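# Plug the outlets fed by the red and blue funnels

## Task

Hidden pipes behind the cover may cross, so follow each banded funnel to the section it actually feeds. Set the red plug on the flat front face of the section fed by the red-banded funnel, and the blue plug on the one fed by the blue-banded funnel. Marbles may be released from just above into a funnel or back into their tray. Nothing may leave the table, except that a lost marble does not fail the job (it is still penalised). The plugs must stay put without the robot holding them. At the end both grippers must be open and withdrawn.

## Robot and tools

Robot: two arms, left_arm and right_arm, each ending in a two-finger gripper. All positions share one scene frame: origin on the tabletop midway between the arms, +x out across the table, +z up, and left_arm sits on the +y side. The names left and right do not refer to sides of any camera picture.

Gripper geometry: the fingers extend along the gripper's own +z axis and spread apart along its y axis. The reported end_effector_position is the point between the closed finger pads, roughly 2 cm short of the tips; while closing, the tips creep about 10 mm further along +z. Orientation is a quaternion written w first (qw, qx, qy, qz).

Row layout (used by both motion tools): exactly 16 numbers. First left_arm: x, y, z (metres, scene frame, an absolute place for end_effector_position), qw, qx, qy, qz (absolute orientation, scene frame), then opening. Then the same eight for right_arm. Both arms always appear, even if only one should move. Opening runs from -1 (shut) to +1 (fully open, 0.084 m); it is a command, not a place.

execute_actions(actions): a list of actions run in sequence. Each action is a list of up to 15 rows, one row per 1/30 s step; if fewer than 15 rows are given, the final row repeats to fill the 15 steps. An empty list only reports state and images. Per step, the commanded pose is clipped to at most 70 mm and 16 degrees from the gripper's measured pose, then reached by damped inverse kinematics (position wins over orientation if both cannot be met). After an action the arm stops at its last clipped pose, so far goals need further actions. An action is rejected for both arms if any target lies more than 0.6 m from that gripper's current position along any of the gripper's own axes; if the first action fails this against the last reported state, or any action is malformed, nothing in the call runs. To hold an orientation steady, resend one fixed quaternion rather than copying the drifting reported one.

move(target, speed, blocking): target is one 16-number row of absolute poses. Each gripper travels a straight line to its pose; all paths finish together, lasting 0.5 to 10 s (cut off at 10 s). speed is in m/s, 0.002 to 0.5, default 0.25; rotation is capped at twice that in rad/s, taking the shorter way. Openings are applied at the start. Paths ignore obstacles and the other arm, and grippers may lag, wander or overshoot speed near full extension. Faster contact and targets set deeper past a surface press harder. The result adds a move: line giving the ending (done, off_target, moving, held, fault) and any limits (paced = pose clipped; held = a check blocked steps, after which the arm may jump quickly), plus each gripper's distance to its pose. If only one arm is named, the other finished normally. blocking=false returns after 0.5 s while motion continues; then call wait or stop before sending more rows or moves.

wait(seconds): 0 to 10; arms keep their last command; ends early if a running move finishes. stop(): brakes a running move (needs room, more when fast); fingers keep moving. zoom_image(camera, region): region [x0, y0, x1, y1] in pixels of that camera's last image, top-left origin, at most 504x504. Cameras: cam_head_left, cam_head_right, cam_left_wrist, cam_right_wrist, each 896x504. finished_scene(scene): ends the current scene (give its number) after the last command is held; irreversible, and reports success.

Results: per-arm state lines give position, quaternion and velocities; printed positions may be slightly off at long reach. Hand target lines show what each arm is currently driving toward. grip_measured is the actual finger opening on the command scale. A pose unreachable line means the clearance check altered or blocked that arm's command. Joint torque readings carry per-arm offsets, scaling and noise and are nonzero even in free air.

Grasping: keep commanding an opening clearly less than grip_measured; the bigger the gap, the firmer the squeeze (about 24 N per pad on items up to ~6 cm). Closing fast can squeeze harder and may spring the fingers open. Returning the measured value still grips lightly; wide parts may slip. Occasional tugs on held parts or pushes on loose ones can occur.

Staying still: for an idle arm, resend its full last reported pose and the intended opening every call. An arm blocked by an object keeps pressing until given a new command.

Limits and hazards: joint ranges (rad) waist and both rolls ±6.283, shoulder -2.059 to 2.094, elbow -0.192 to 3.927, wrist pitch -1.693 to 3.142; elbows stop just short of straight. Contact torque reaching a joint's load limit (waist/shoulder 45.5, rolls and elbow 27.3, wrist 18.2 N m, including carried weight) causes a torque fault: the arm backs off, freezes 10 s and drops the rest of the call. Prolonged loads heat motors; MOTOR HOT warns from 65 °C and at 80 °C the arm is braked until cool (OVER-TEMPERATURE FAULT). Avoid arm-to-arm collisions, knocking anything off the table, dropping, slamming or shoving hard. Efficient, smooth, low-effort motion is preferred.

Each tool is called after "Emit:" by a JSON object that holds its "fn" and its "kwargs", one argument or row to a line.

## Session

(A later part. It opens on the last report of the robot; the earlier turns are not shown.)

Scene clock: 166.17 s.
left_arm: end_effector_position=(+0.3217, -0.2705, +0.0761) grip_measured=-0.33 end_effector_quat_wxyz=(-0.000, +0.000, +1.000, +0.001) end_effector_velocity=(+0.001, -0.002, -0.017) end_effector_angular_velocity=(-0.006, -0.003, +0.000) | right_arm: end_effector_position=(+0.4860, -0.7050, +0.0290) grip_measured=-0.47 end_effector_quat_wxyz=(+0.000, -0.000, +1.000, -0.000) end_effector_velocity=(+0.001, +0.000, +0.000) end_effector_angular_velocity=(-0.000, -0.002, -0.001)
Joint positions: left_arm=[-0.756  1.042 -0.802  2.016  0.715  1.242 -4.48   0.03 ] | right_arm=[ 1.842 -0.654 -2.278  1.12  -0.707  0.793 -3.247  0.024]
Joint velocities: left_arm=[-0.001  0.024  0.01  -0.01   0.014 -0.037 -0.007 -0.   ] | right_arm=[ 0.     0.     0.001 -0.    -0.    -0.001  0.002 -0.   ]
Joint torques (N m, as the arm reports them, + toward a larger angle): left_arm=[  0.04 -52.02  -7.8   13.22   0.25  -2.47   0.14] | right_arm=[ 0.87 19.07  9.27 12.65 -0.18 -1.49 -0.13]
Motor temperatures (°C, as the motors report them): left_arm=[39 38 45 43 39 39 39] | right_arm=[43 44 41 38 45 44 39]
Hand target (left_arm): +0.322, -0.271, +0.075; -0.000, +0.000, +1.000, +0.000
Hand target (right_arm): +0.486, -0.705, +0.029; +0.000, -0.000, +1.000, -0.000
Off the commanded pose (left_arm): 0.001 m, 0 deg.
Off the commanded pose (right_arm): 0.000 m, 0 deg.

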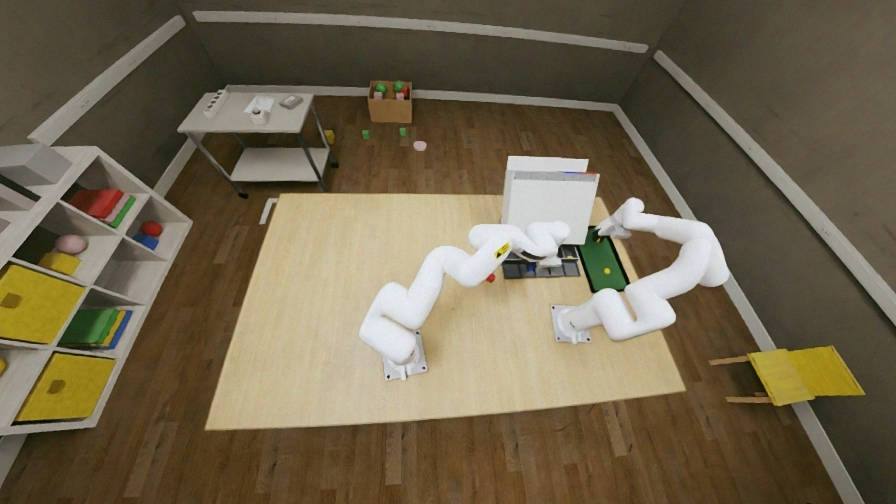

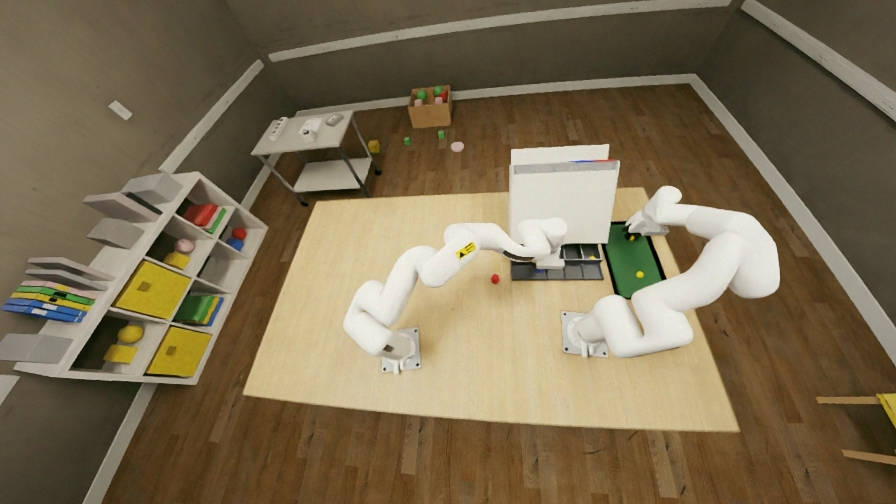

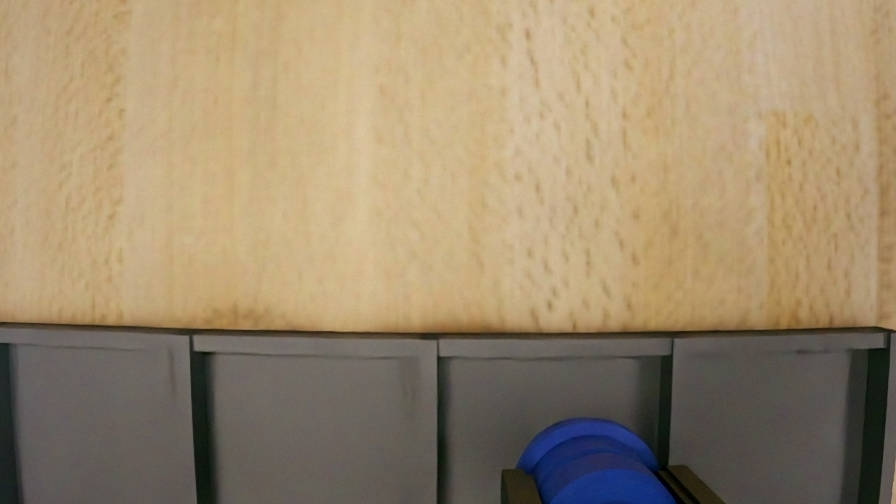

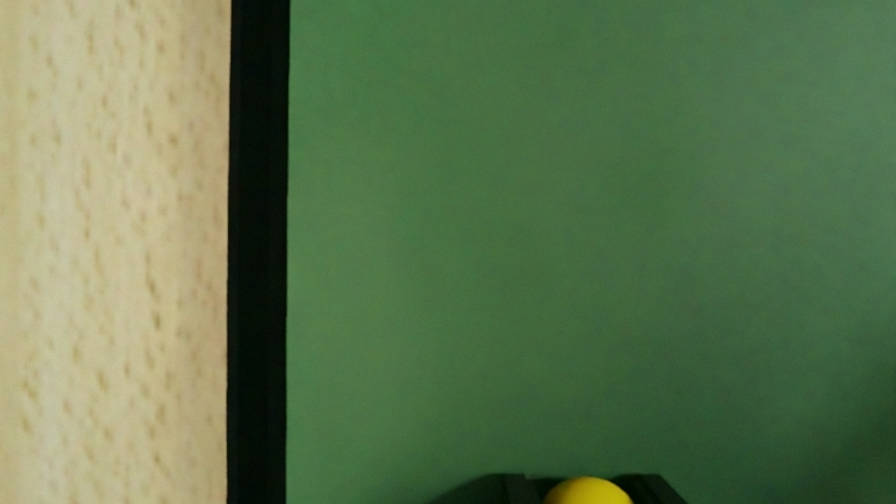

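Emit:
{"fn": "move", "kwargs": {
  "target": [0.322,-0.274,0.0435,0,0,1,0,-0.65,0.61,-0.62,0.405,0.13,0,0.99,0,-0.7],
  "speed": 0.35
}}

Emit:
{"fn": "move", "kwargs": {
  "target": [0.322,-0.274,0.0435,0,0,1,0,0.12,0.654,-0.50,0.374,0.13,0,0.99,0,-0.7],
  "speed": 0.2
}}

Scene clock: 180.83 s.
left_arm: end_effector_position=(+0.3219, -0.2739, +0.0435) grip_measured=-0.33 end_effector_quat_wxyz=(+0.000, +0.000, +1.000, -0.000) end_effector_velocity=(-0.000, -0.000, -0.000) end_effector_angular_velocity=(-0.000, -0.000, +0.001) | right_arm: end_effector_position=(+0.6099, -0.6191, +0.4044) grip_measured=-0.47 end_effector_quat_wxyz=(+0.131, +0.000, +0.991, -0.000) end_effector_velocity=(+0.001, +0.001, +0.004) end_effector_angular_velocity=(-0.002, +0.003, +0.001)
Joint positions: left_arm=[-0.769  1.094 -0.78   2.019  0.738  1.192 -4.489  0.03 ] | right_arm=[ 1.971 -0.41  -1.948  1.818 -0.347  1.393 -3.277  0.024]
Joint velocities: left_arm=[ 0.     0.    -0.    -0.001  0.001 -0.001 -0.002  0.   ] | right_arm=[ 0.021 -0.008 -0.008  0.024 -0.01   0.019  0.004 -0.   ]
Joint torques (N m, as the arm reports them, + toward a larger angle): left_arm=[  0.39 -51.62  -7.82  13.06   0.13  -2.22  -0.13] | right_arm=[ 1.32 15.92  7.21 15.95 -0.21 -1.91  0.22]
Motor temperatures (°C, as the motors report them): left_arm=[39 38 45 43 39 39 39] | right_arm=[43 45 41 38 45 44 39]
Hand target (left_arm): +0.322, -0.274, +0.043; +0.000, +0.000, +1.000, +0.000
Hand target (right_arm): +0.610, -0.619, +0.405; +0.130, +0.000, +0.991, -0.000
Off the commanded pose (left_arm): 0.000 m, 0 deg.
Off the commanded pose (right_arm): 0.001 m, 0 deg.
move: done; limits=paced

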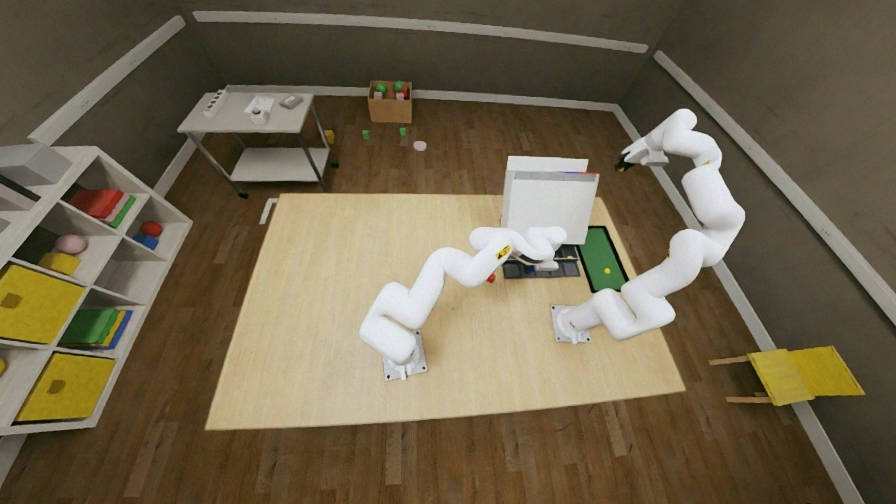

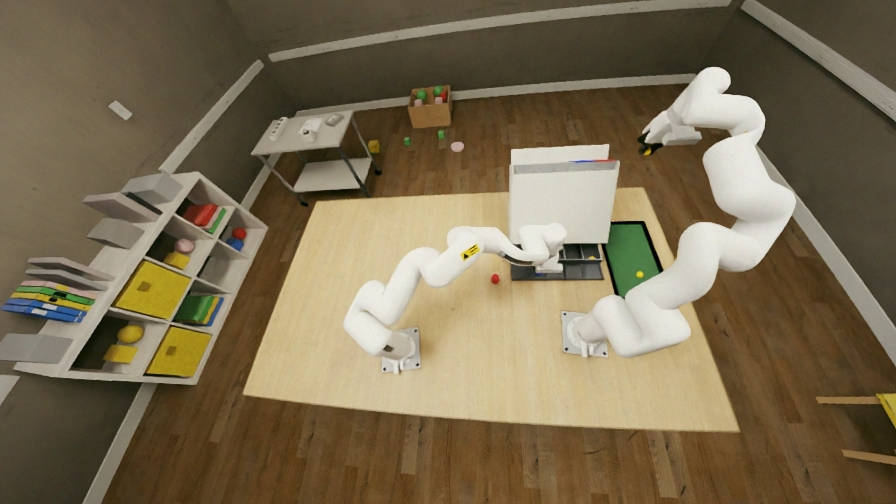

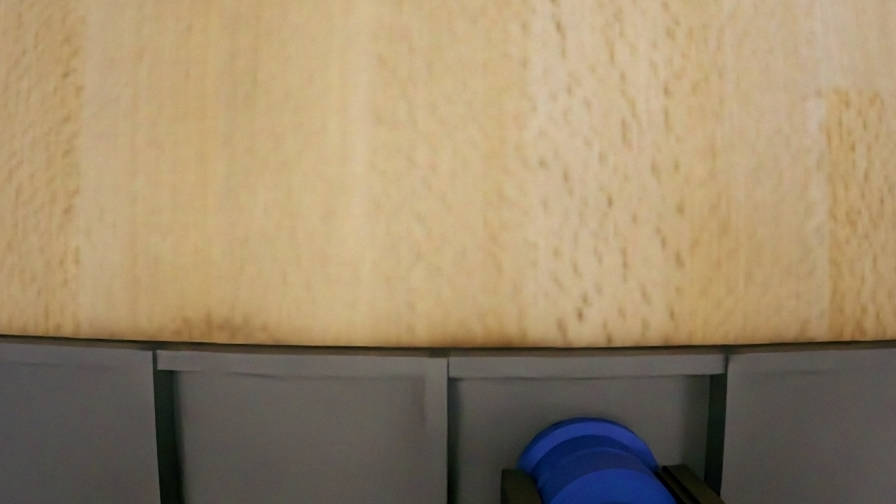

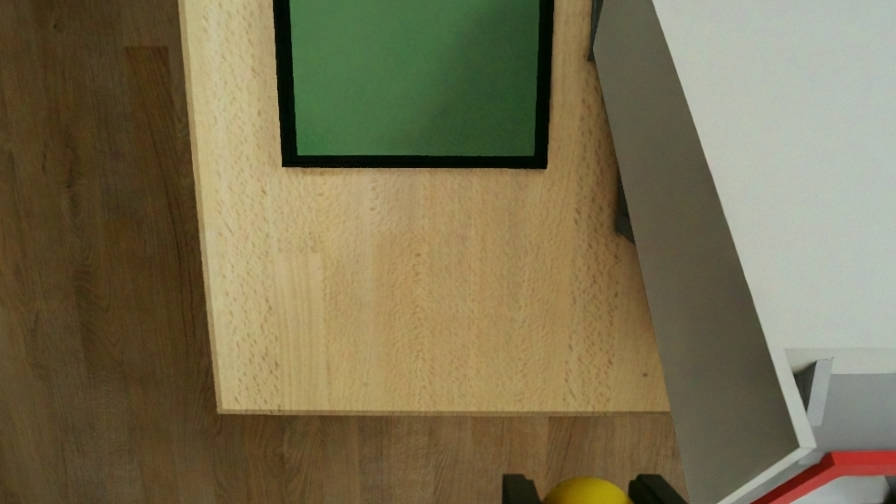

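Scene clock: 182.07 s.
left_arm: end_effector_position=(+0.3220, -0.2740, +0.0435) grip_measured=+0.11 end_effector_quat_wxyz=(+0.000, +0.000, +1.000, -0.000) end_effector_velocity=(-0.001, +0.000, -0.001) end_effector_angular_velocity=(+0.000, +0.002, -0.001) | right_arm: end_effector_position=(+0.6536, -0.5008, +0.3742) grip_measured=-0.47 end_effector_quat_wxyz=(+0.131, +0.000, +0.991, -0.000) end_effector_velocity=(+0.001, +0.004, -0.000) end_effector_angular_velocity=(-0.001, +0.003, +0.003)
Joint positions: left_arm=[-0.77   1.094 -0.78   2.02   0.738  1.192 -4.489  0.049] | right_arm=[ 2.216 -0.438 -1.969  1.758 -0.433  1.317 -3.024  0.024]
Joint velocities: left_arm=[ 0.     0.    -0.    -0.001 -0.001 -0.001  0.001  0.   ] | right_arm=[ 0.015 -0.005 -0.003  0.008 -0.006  0.008  0.007  0.   ]
Joint torques (N m, as the arm reports them, + toward a larger angle): left_arm=[  0.63 -51.08  -7.55  12.53   0.38  -2.44   0.02] | right_arm=[ 0.72 16.65  7.49 15.96 -0.62 -2.15 -0.13]
Motor temperatures (°C, as the motors report them): left_arm=[39 38 45 43 39 39 39] | right_arm=[43 45 41 38 45 44 39]
Hand target (left_arm): +0.322, -0.274, +0.043; +0.000, +0.000, +1.000, +0.000
Hand target (right_arm): +0.654, -0.500, +0.374; +0.131, +0.000, +0.991, -0.000
Off the commanded pose (left_arm): 0.000 m, 0 deg.
Off the commanded pose (right_arm): 0.001 m, 0 deg.
move: done

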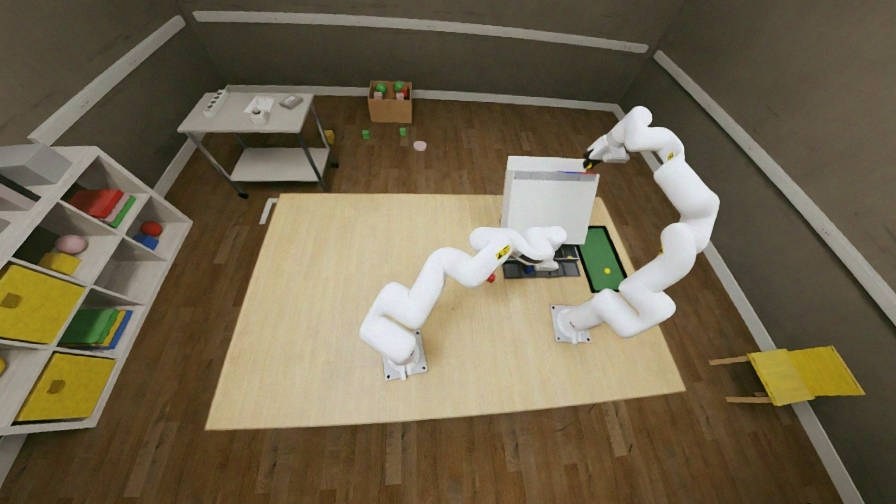

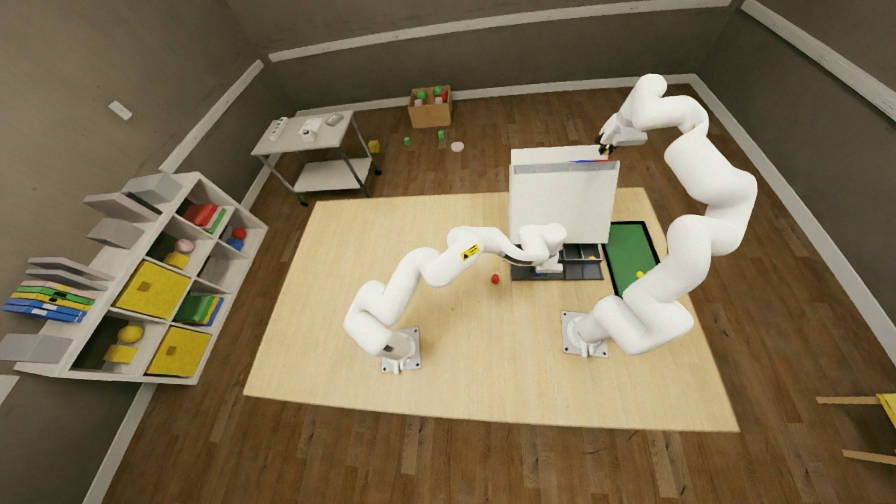

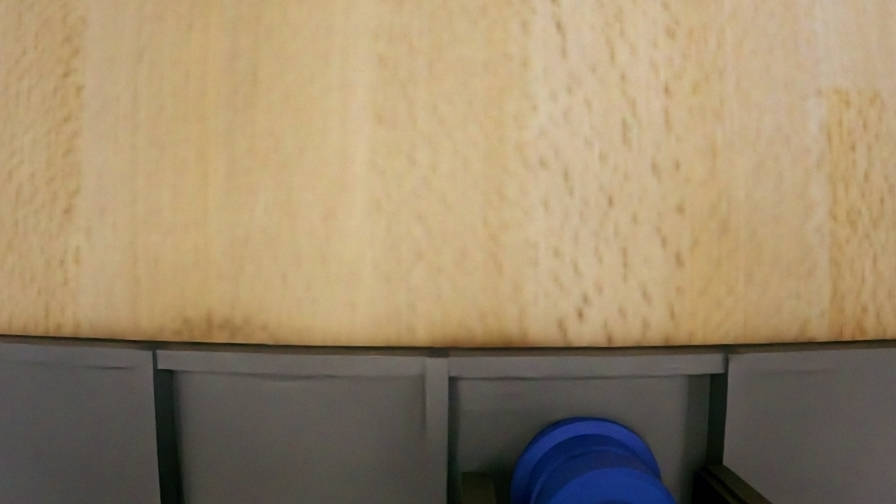

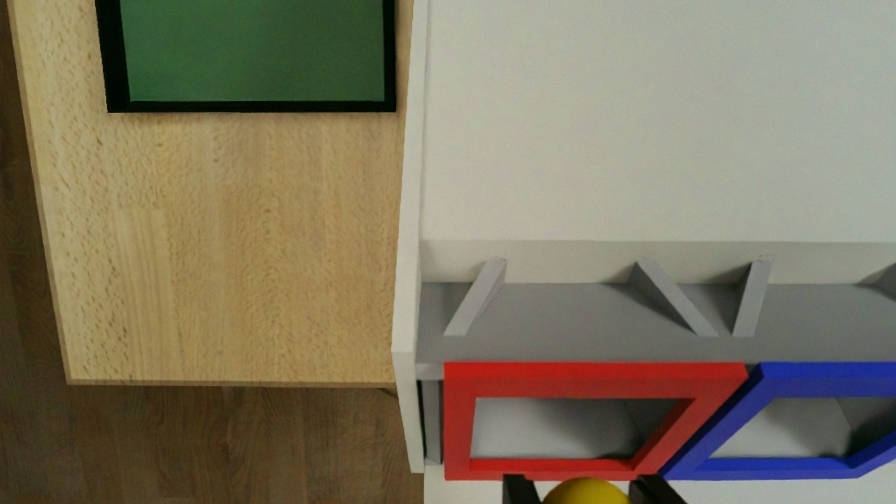

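Emit:
{"fn": "move", "kwargs": {
  "target": [0.322,-0.274,0.085,0,0,1,0,0.12,0.652,-0.499,0.386,0.13,0,0.99,0,0.1],
  "speed": 0.12
}}

Emit:
{"fn": "move", "kwargs": {
  "target": [0.285,-0.0825,0.085,0,0,1,0,0.3,0.56,-0.46,0.375,0.05,0,0.999,0,0.12],
  "speed": 0.3
}}

Scene clock: 189.27 s.
left_arm: end_effector_position=(+0.3220, -0.2739, +0.0841) grip_measured=+0.11 end_effector_quat_wxyz=(-0.000, -0.000, +1.000, +0.000) end_effector_velocity=(+0.001, -0.000, +0.004) end_effector_angular_velocity=(-0.002, -0.001, +0.002) | right_arm: end_effector_position=(+0.6520, -0.4990, +0.3858) grip_measured=+0.09 end_effector_quat_wxyz=(+0.130, +0.000, +0.991, +0.000) end_effector_velocity=(+0.000, +0.000, +0.001) end_effector_angular_velocity=(+0.001, +0.000, -0.001)
Joint positions: left_arm=[-0.77   1.043 -0.803  2.047  0.71   1.265 -4.474  0.049] | right_arm=[ 2.231 -0.437 -1.97   1.796 -0.431  1.353 -3.026  0.048]
Joint velocities: left_arm=[ 0.    -0.004 -0.002  0.004 -0.002  0.005  0.001  0.   ] | right_arm=[ 0.002 -0.001 -0.     0.004 -0.     0.003  0.001 -0.   ]
Joint torques (N m, as the arm reports them, + toward a larger angle): left_arm=[  0.12 -49.98  -7.44  12.95   0.33  -2.27  -0.03] | right_arm=[-0.12 16.82  7.4  15.78  0.03 -1.98 -0.15]
Motor temperatures (°C, as the motors report them): left_arm=[39 38 45 43 39 39 39] | right_arm=[43 45 41 38 45 44 39]
Hand target (left_arm): +0.322, -0.274, +0.085; +0.000, -0.000, +1.000, -0.000
Hand target (right_arm): +0.652, -0.499, +0.386; +0.130, -0.000, +0.991, +0.000
Off the commanded pose (left_arm): 0.001 m, 0 deg.
Off the commanded pose (right_arm): 0.000 m, 0 deg.
move: done

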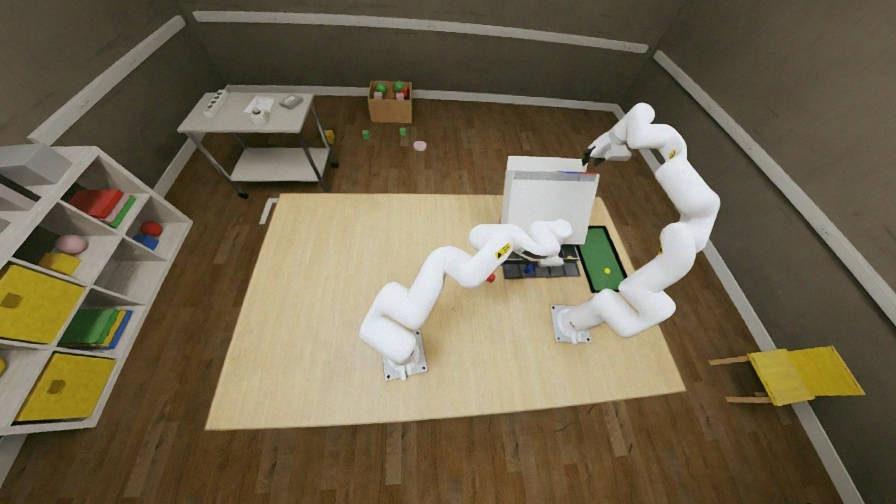

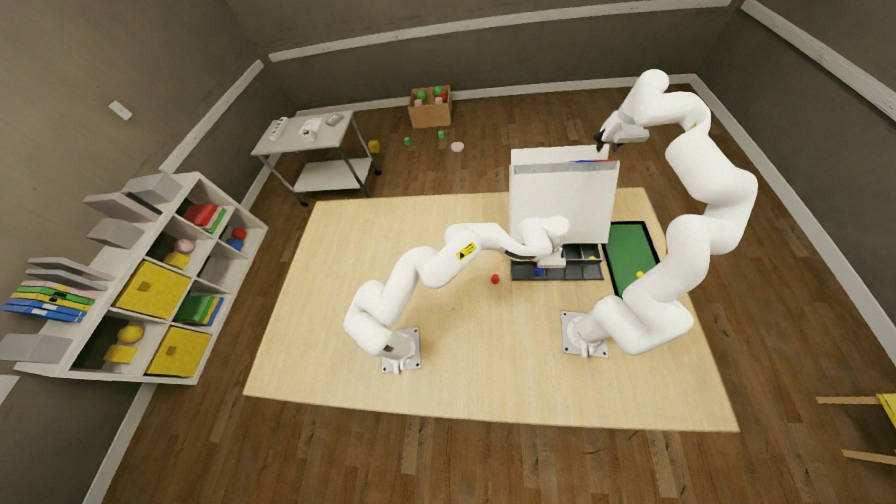

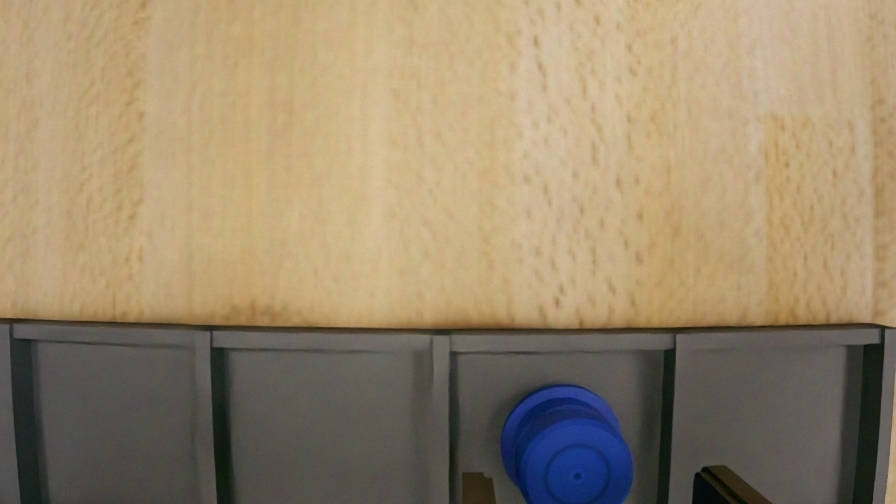

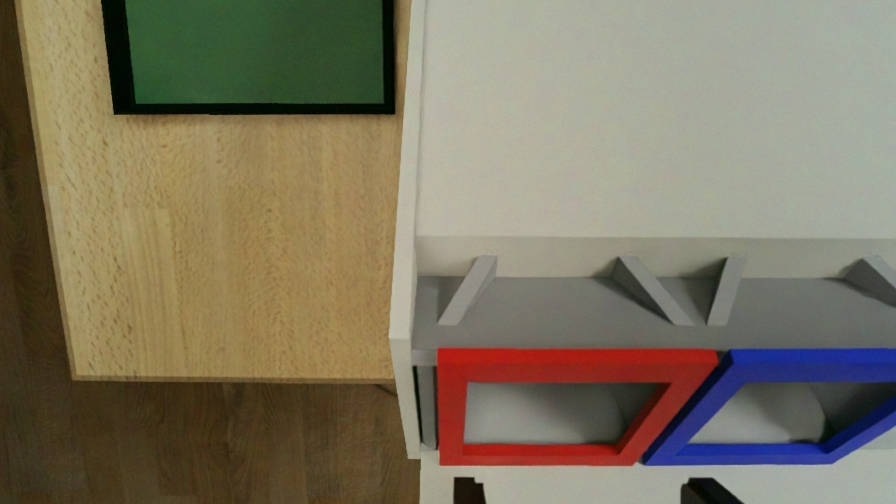

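Scene clock: 190.77 s.
left_arm: end_effector_position=(+0.2841, -0.0828, +0.0857) grip_measured=+0.29 end_effector_quat_wxyz=(-0.001, -0.000, +1.000, -0.000) end_effector_velocity=(+0.000, +0.001, +0.001) end_effector_angular_velocity=(-0.012, -0.002, +0.001) | right_arm: end_effector_position=(+0.5600, -0.4602, +0.3745) grip_measured=+0.11 end_effector_quat_wxyz=(+0.049, +0.000, +0.999, +0.000) end_effector_velocity=(-0.001, +0.001, +0.000) end_effector_angular_velocity=(+0.002, -0.006, +0.001)
Joint positions: left_arm=[-0.131  0.501 -0.999  1.067  0.558  0.862 -4.424  0.056] | right_arm=[ 1.879 -0.08  -1.808  1.537 -0.076  1.42  -3.161  0.049]
Joint velocities: left_arm=[ 0.016 -0.008 -0.008 -0.014 -0.004 -0.018  0.005  0.   ] | right_arm=[-0.021  0.024  0.003 -0.009  0.027 -0.009 -0.019 -0.   ]
Joint torques (N m, as the arm reports them, + toward a larger angle): left_arm=[ -0.21 -26.46  -5.49  13.04   0.19  -2.3    0.  ] | right_arm=[ 1.34  6.84  1.48 17.55 -0.22 -1.74  0.13]
Motor temperatures (°C, as the motors report them): left_arm=[39 38 45 43 39 39 39] | right_arm=[43 45 41 38 45 44 39]
Hand target (left_arm): +0.284, -0.083, +0.086; -0.001, -0.000, +1.000, -0.001
Hand target (right_arm): +0.560, -0.460, +0.375; +0.050, +0.000, +0.999, +0.000
Off the commanded pose (left_arm): 0.001 m, 0 deg.
Off the commanded pose (right_arm): 0.001 m, 0 deg.
move: done

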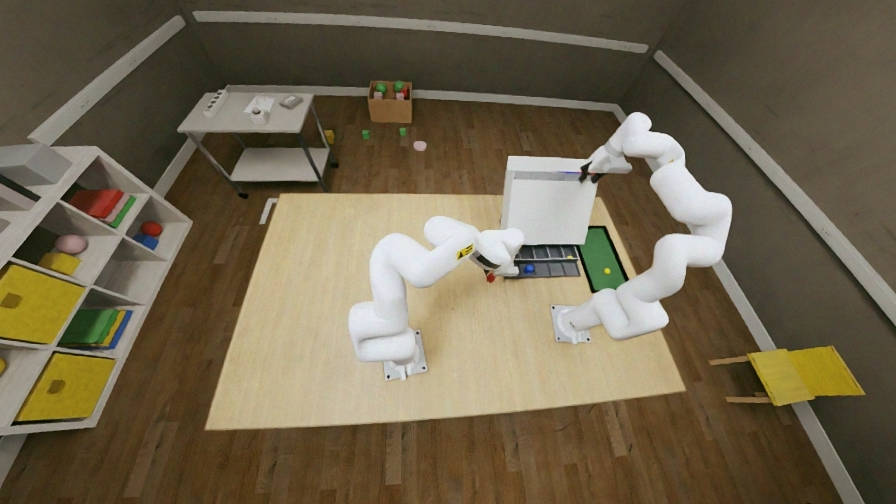

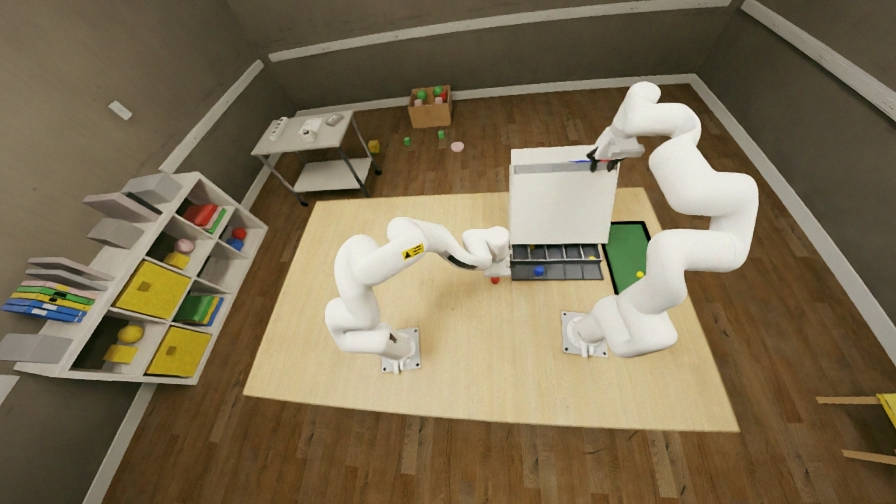

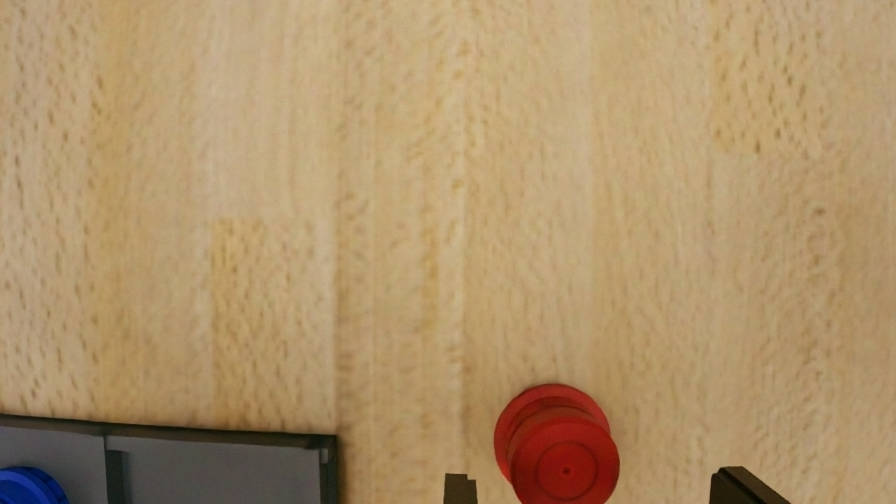

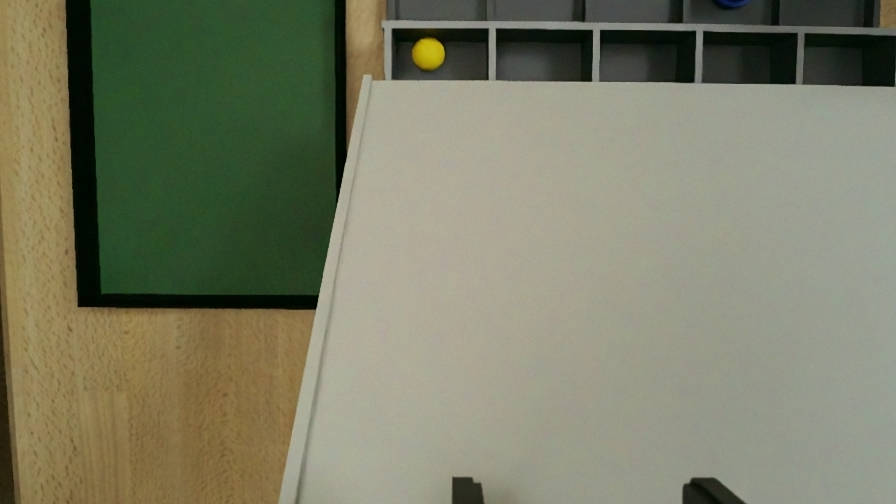

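Emit:
{"fn": "move", "kwargs": {
  "target": [0.285,-0.084,0.036,0,0,1,0,0.3,0.324,-0.278,0.125,0,0,1,0,0.12],
  "speed": 0.25
}}

Scene clock: 202.90 s.
left_arm: end_effector_position=(+0.2849, -0.0839, +0.0360) grip_measured=+0.29 end_effector_quat_wxyz=(+0.000, +0.000, +1.000, +0.000) end_effector_velocity=(-0.000, +0.000, -0.001) end_effector_angular_velocity=(+0.001, +0.000, +0.000) | right_arm: end_effector_position=(+0.3243, -0.2791, +0.1256) grip_measured=+0.11 end_effector_quat_wxyz=(+0.001, +0.000, +1.000, +0.001) end_effector_velocity=(-0.001, +0.001, -0.001) end_effector_angular_velocity=(-0.001, -0.001, +0.000)
Joint positions: left_arm=[-0.217  0.603 -0.888  1.062  0.679  0.776 -4.501  0.056] | right_arm=[ 2.588  0.928 -2.04   0.453  0.885  1.179 -3.354  0.049]
Joint velocities: left_arm=[ 0.     0.001  0.    -0.001  0.002  0.    -0.002  0.   ] | right_arm=[ 0.004  0.001  0.006 -0.002  0.005 -0.004  0.003  0.   ]
Joint torques (N m, as the arm reports them, + toward a larger angle): left_arm=[ -0.02 -30.57  -6.56  11.94   0.27  -2.5    0.29] | right_arm=[  0.74  -3.24 -10.6   12.15   0.03  -1.29   0.11]
Motor temperatures (°C, as the motors report them): left_arm=[39 38 45 43 39 39 39] | right_arm=[43 44 41 39 45 44 39]
Hand target (left_arm): +0.285, -0.084, +0.036; +0.000, +0.000, +1.000, +0.000
Hand target (right_arm): +0.324, -0.279, +0.125; +0.001, +0.000, +1.000, +0.001
Off the commanded pose (left_arm): 0.000 m, 0 deg.
Off the commanded pose (right_arm): 0.001 m, 0 deg.
move: done

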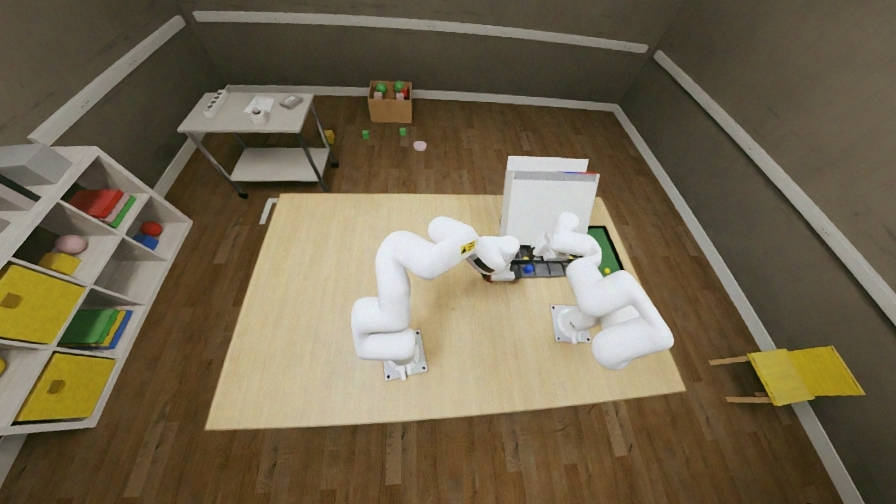

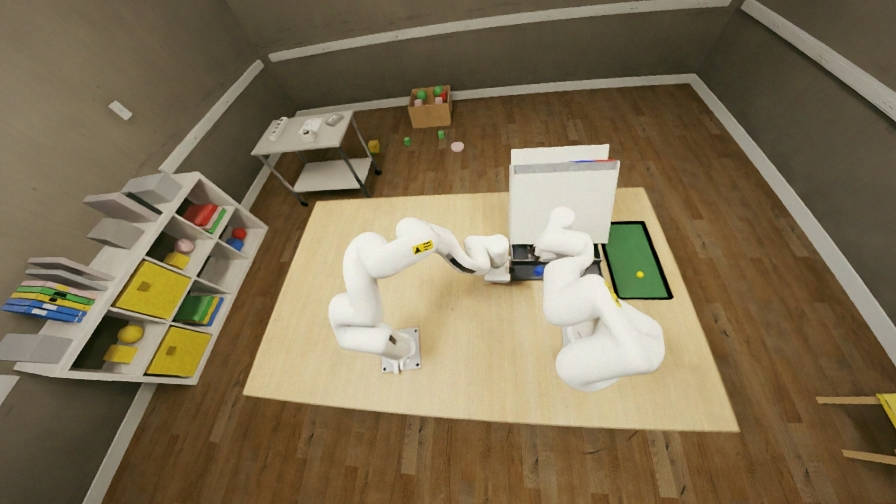

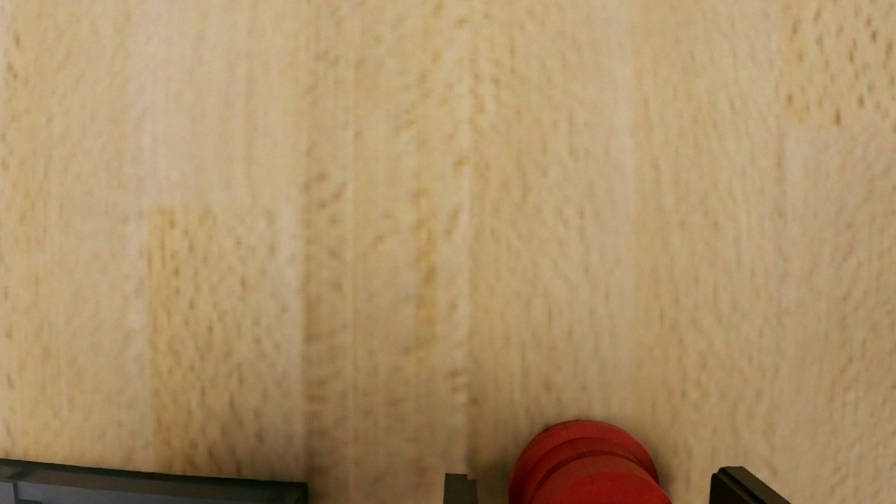

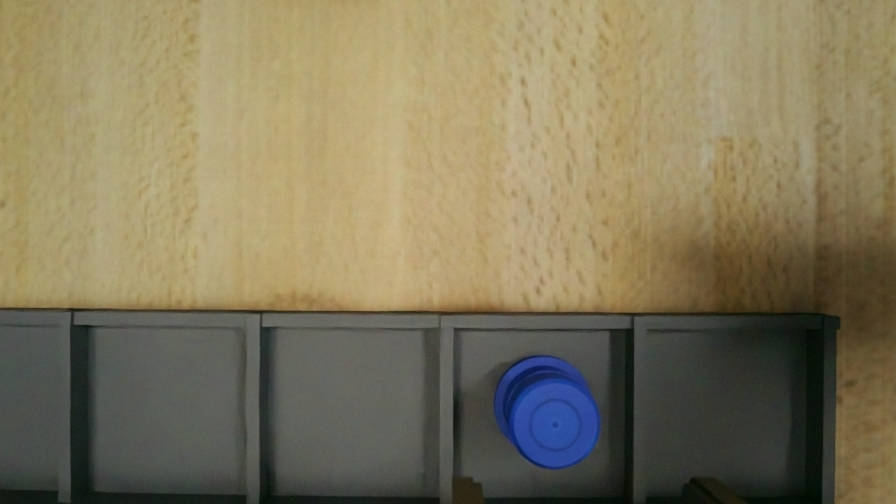

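Emit:
{"fn": "zoom_image", "kwargs": {
  "camera": "cam_head_left",
  "region": [470, 220, 620, 320]
}}

Emit:
{"fn": "move", "kwargs": {
  "target": [0.285,-0.084,0.036,0,0,1,0,0.0,0.318,-0.275,0.046,0,0,1,0,0.12],
  "speed": 0.13
}}

Region (470, 220, 620, 320) of cam_head_left's 896x504 image, scaled by 3.360, with more detail than that image has.

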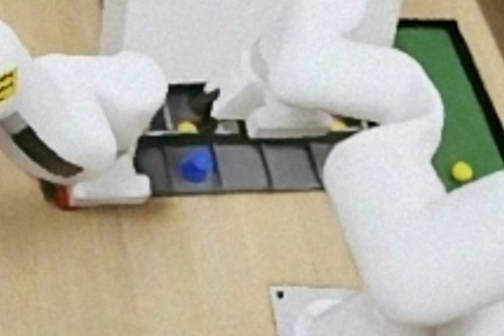

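Scene clock: 212.70 s.
left_arm: end_effector_position=(+0.2850, -0.0840, +0.0360) grip_measured=-0.01 end_effector_quat_wxyz=(+0.000, +0.000, +1.000, +0.000) end_effector_velocity=(-0.000, +0.000, -0.000) end_effector_angular_velocity=(+0.000, +0.001, +0.001) | right_arm: end_effector_position=(+0.3181, -0.2753, +0.0462) grip_measured=+0.11 end_effector_quat_wxyz=(+0.000, +0.000, +1.000, -0.000) end_effector_velocity=(+0.001, +0.000, -0.002) end_effector_angular_velocity=(-0.001, +0.001, -0.000)
Joint positions: left_arm=[-0.217  0.603 -0.888  1.063  0.679  0.777 -4.5    0.044] | right_arm=[ 2.477  0.811 -1.719  0.388  1.106  0.93  -3.414  0.049]
Joint velocities: left_arm=[-0.001  0.     0.    -0.    -0.001  0.    -0.    -0.   ] | right_arm=[-0.014 -0.005  0.016  0.003  0.006 -0.008 -0.004 -0.   ]
Joint torques (N m, as the arm reports them, + toward a larger angle): left_arm=[ -0.18 -30.06  -6.21  11.96   0.38  -2.43   0.27] | right_arm=[  1.39  -4.12 -10.24   9.2   -0.01  -1.33  -0.02]
Motor temperatures (°C, as the motors report them): left_arm=[39 38 45 43 39 39 39] | right_arm=[43 44 41 38 45 44 39]
Hand target (left_arm): +0.285, -0.084, +0.036; +0.000, +0.000, +1.000, -0.000
Hand target (right_arm): +0.318, -0.275, +0.046; -0.000, +0.000, +1.000, -0.000
Off the commanded pose (left_arm): 0.000 m, 0 deg.
Off the commanded pose (right_arm): 0.000 m, 0 deg.
move: done

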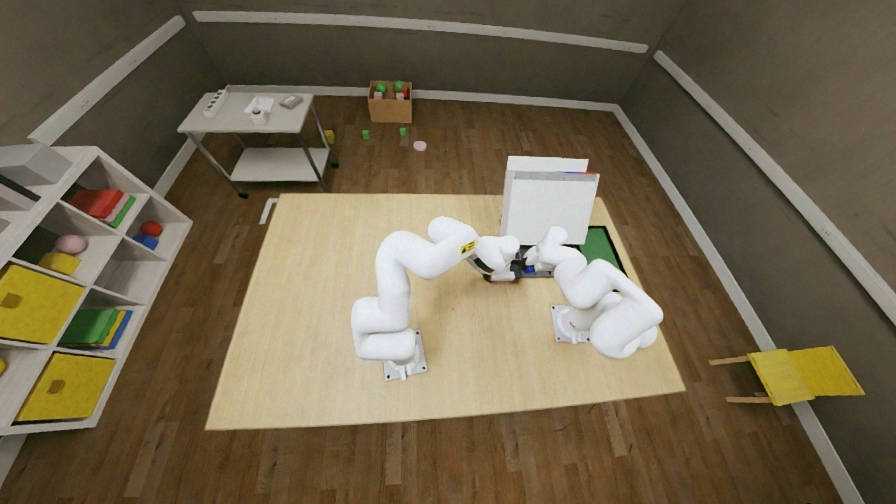

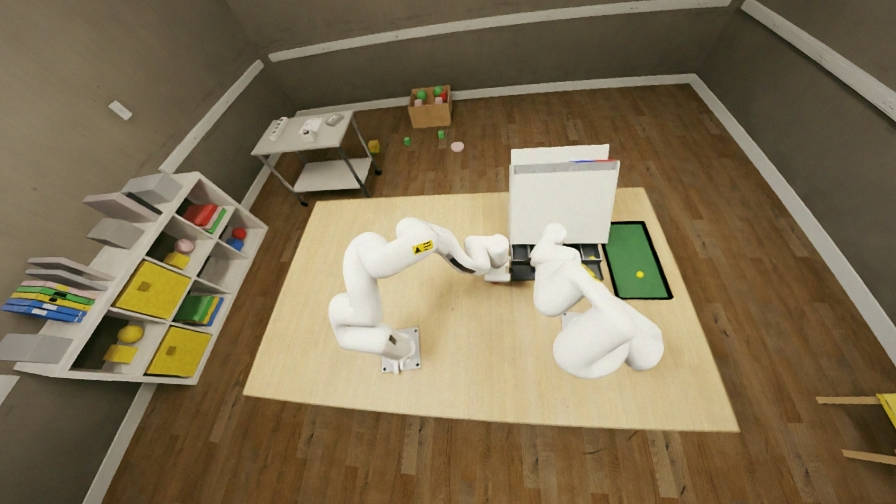

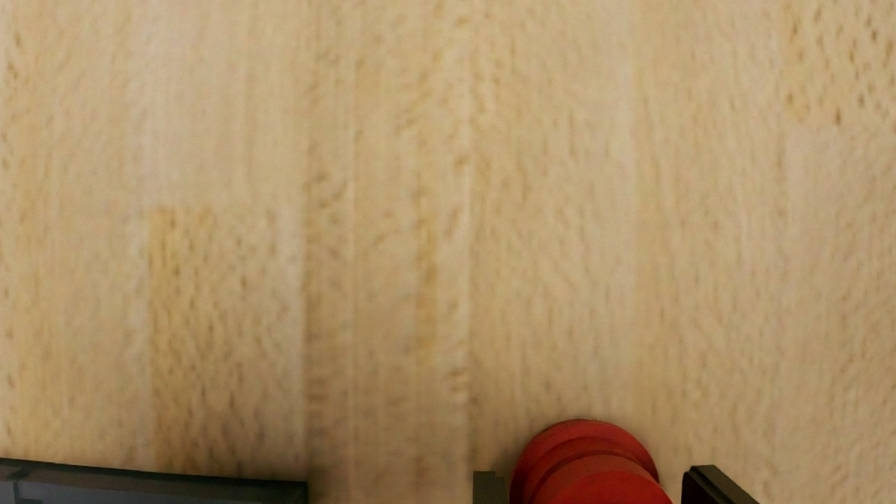

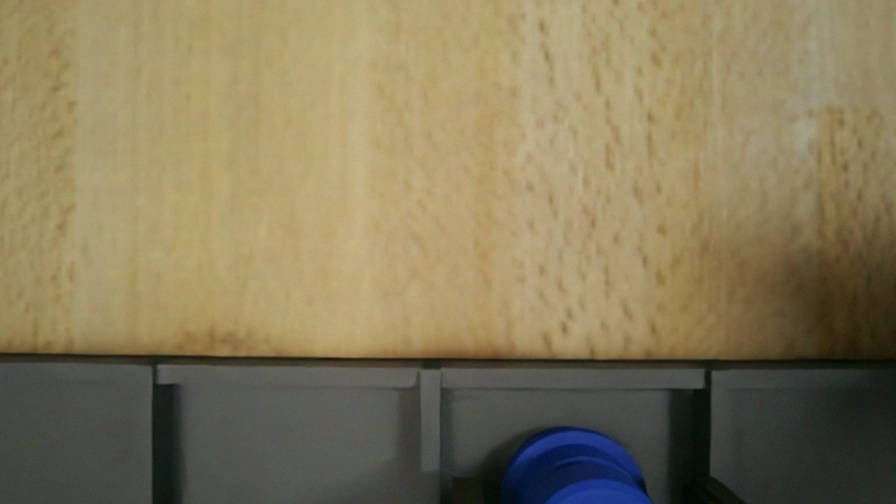

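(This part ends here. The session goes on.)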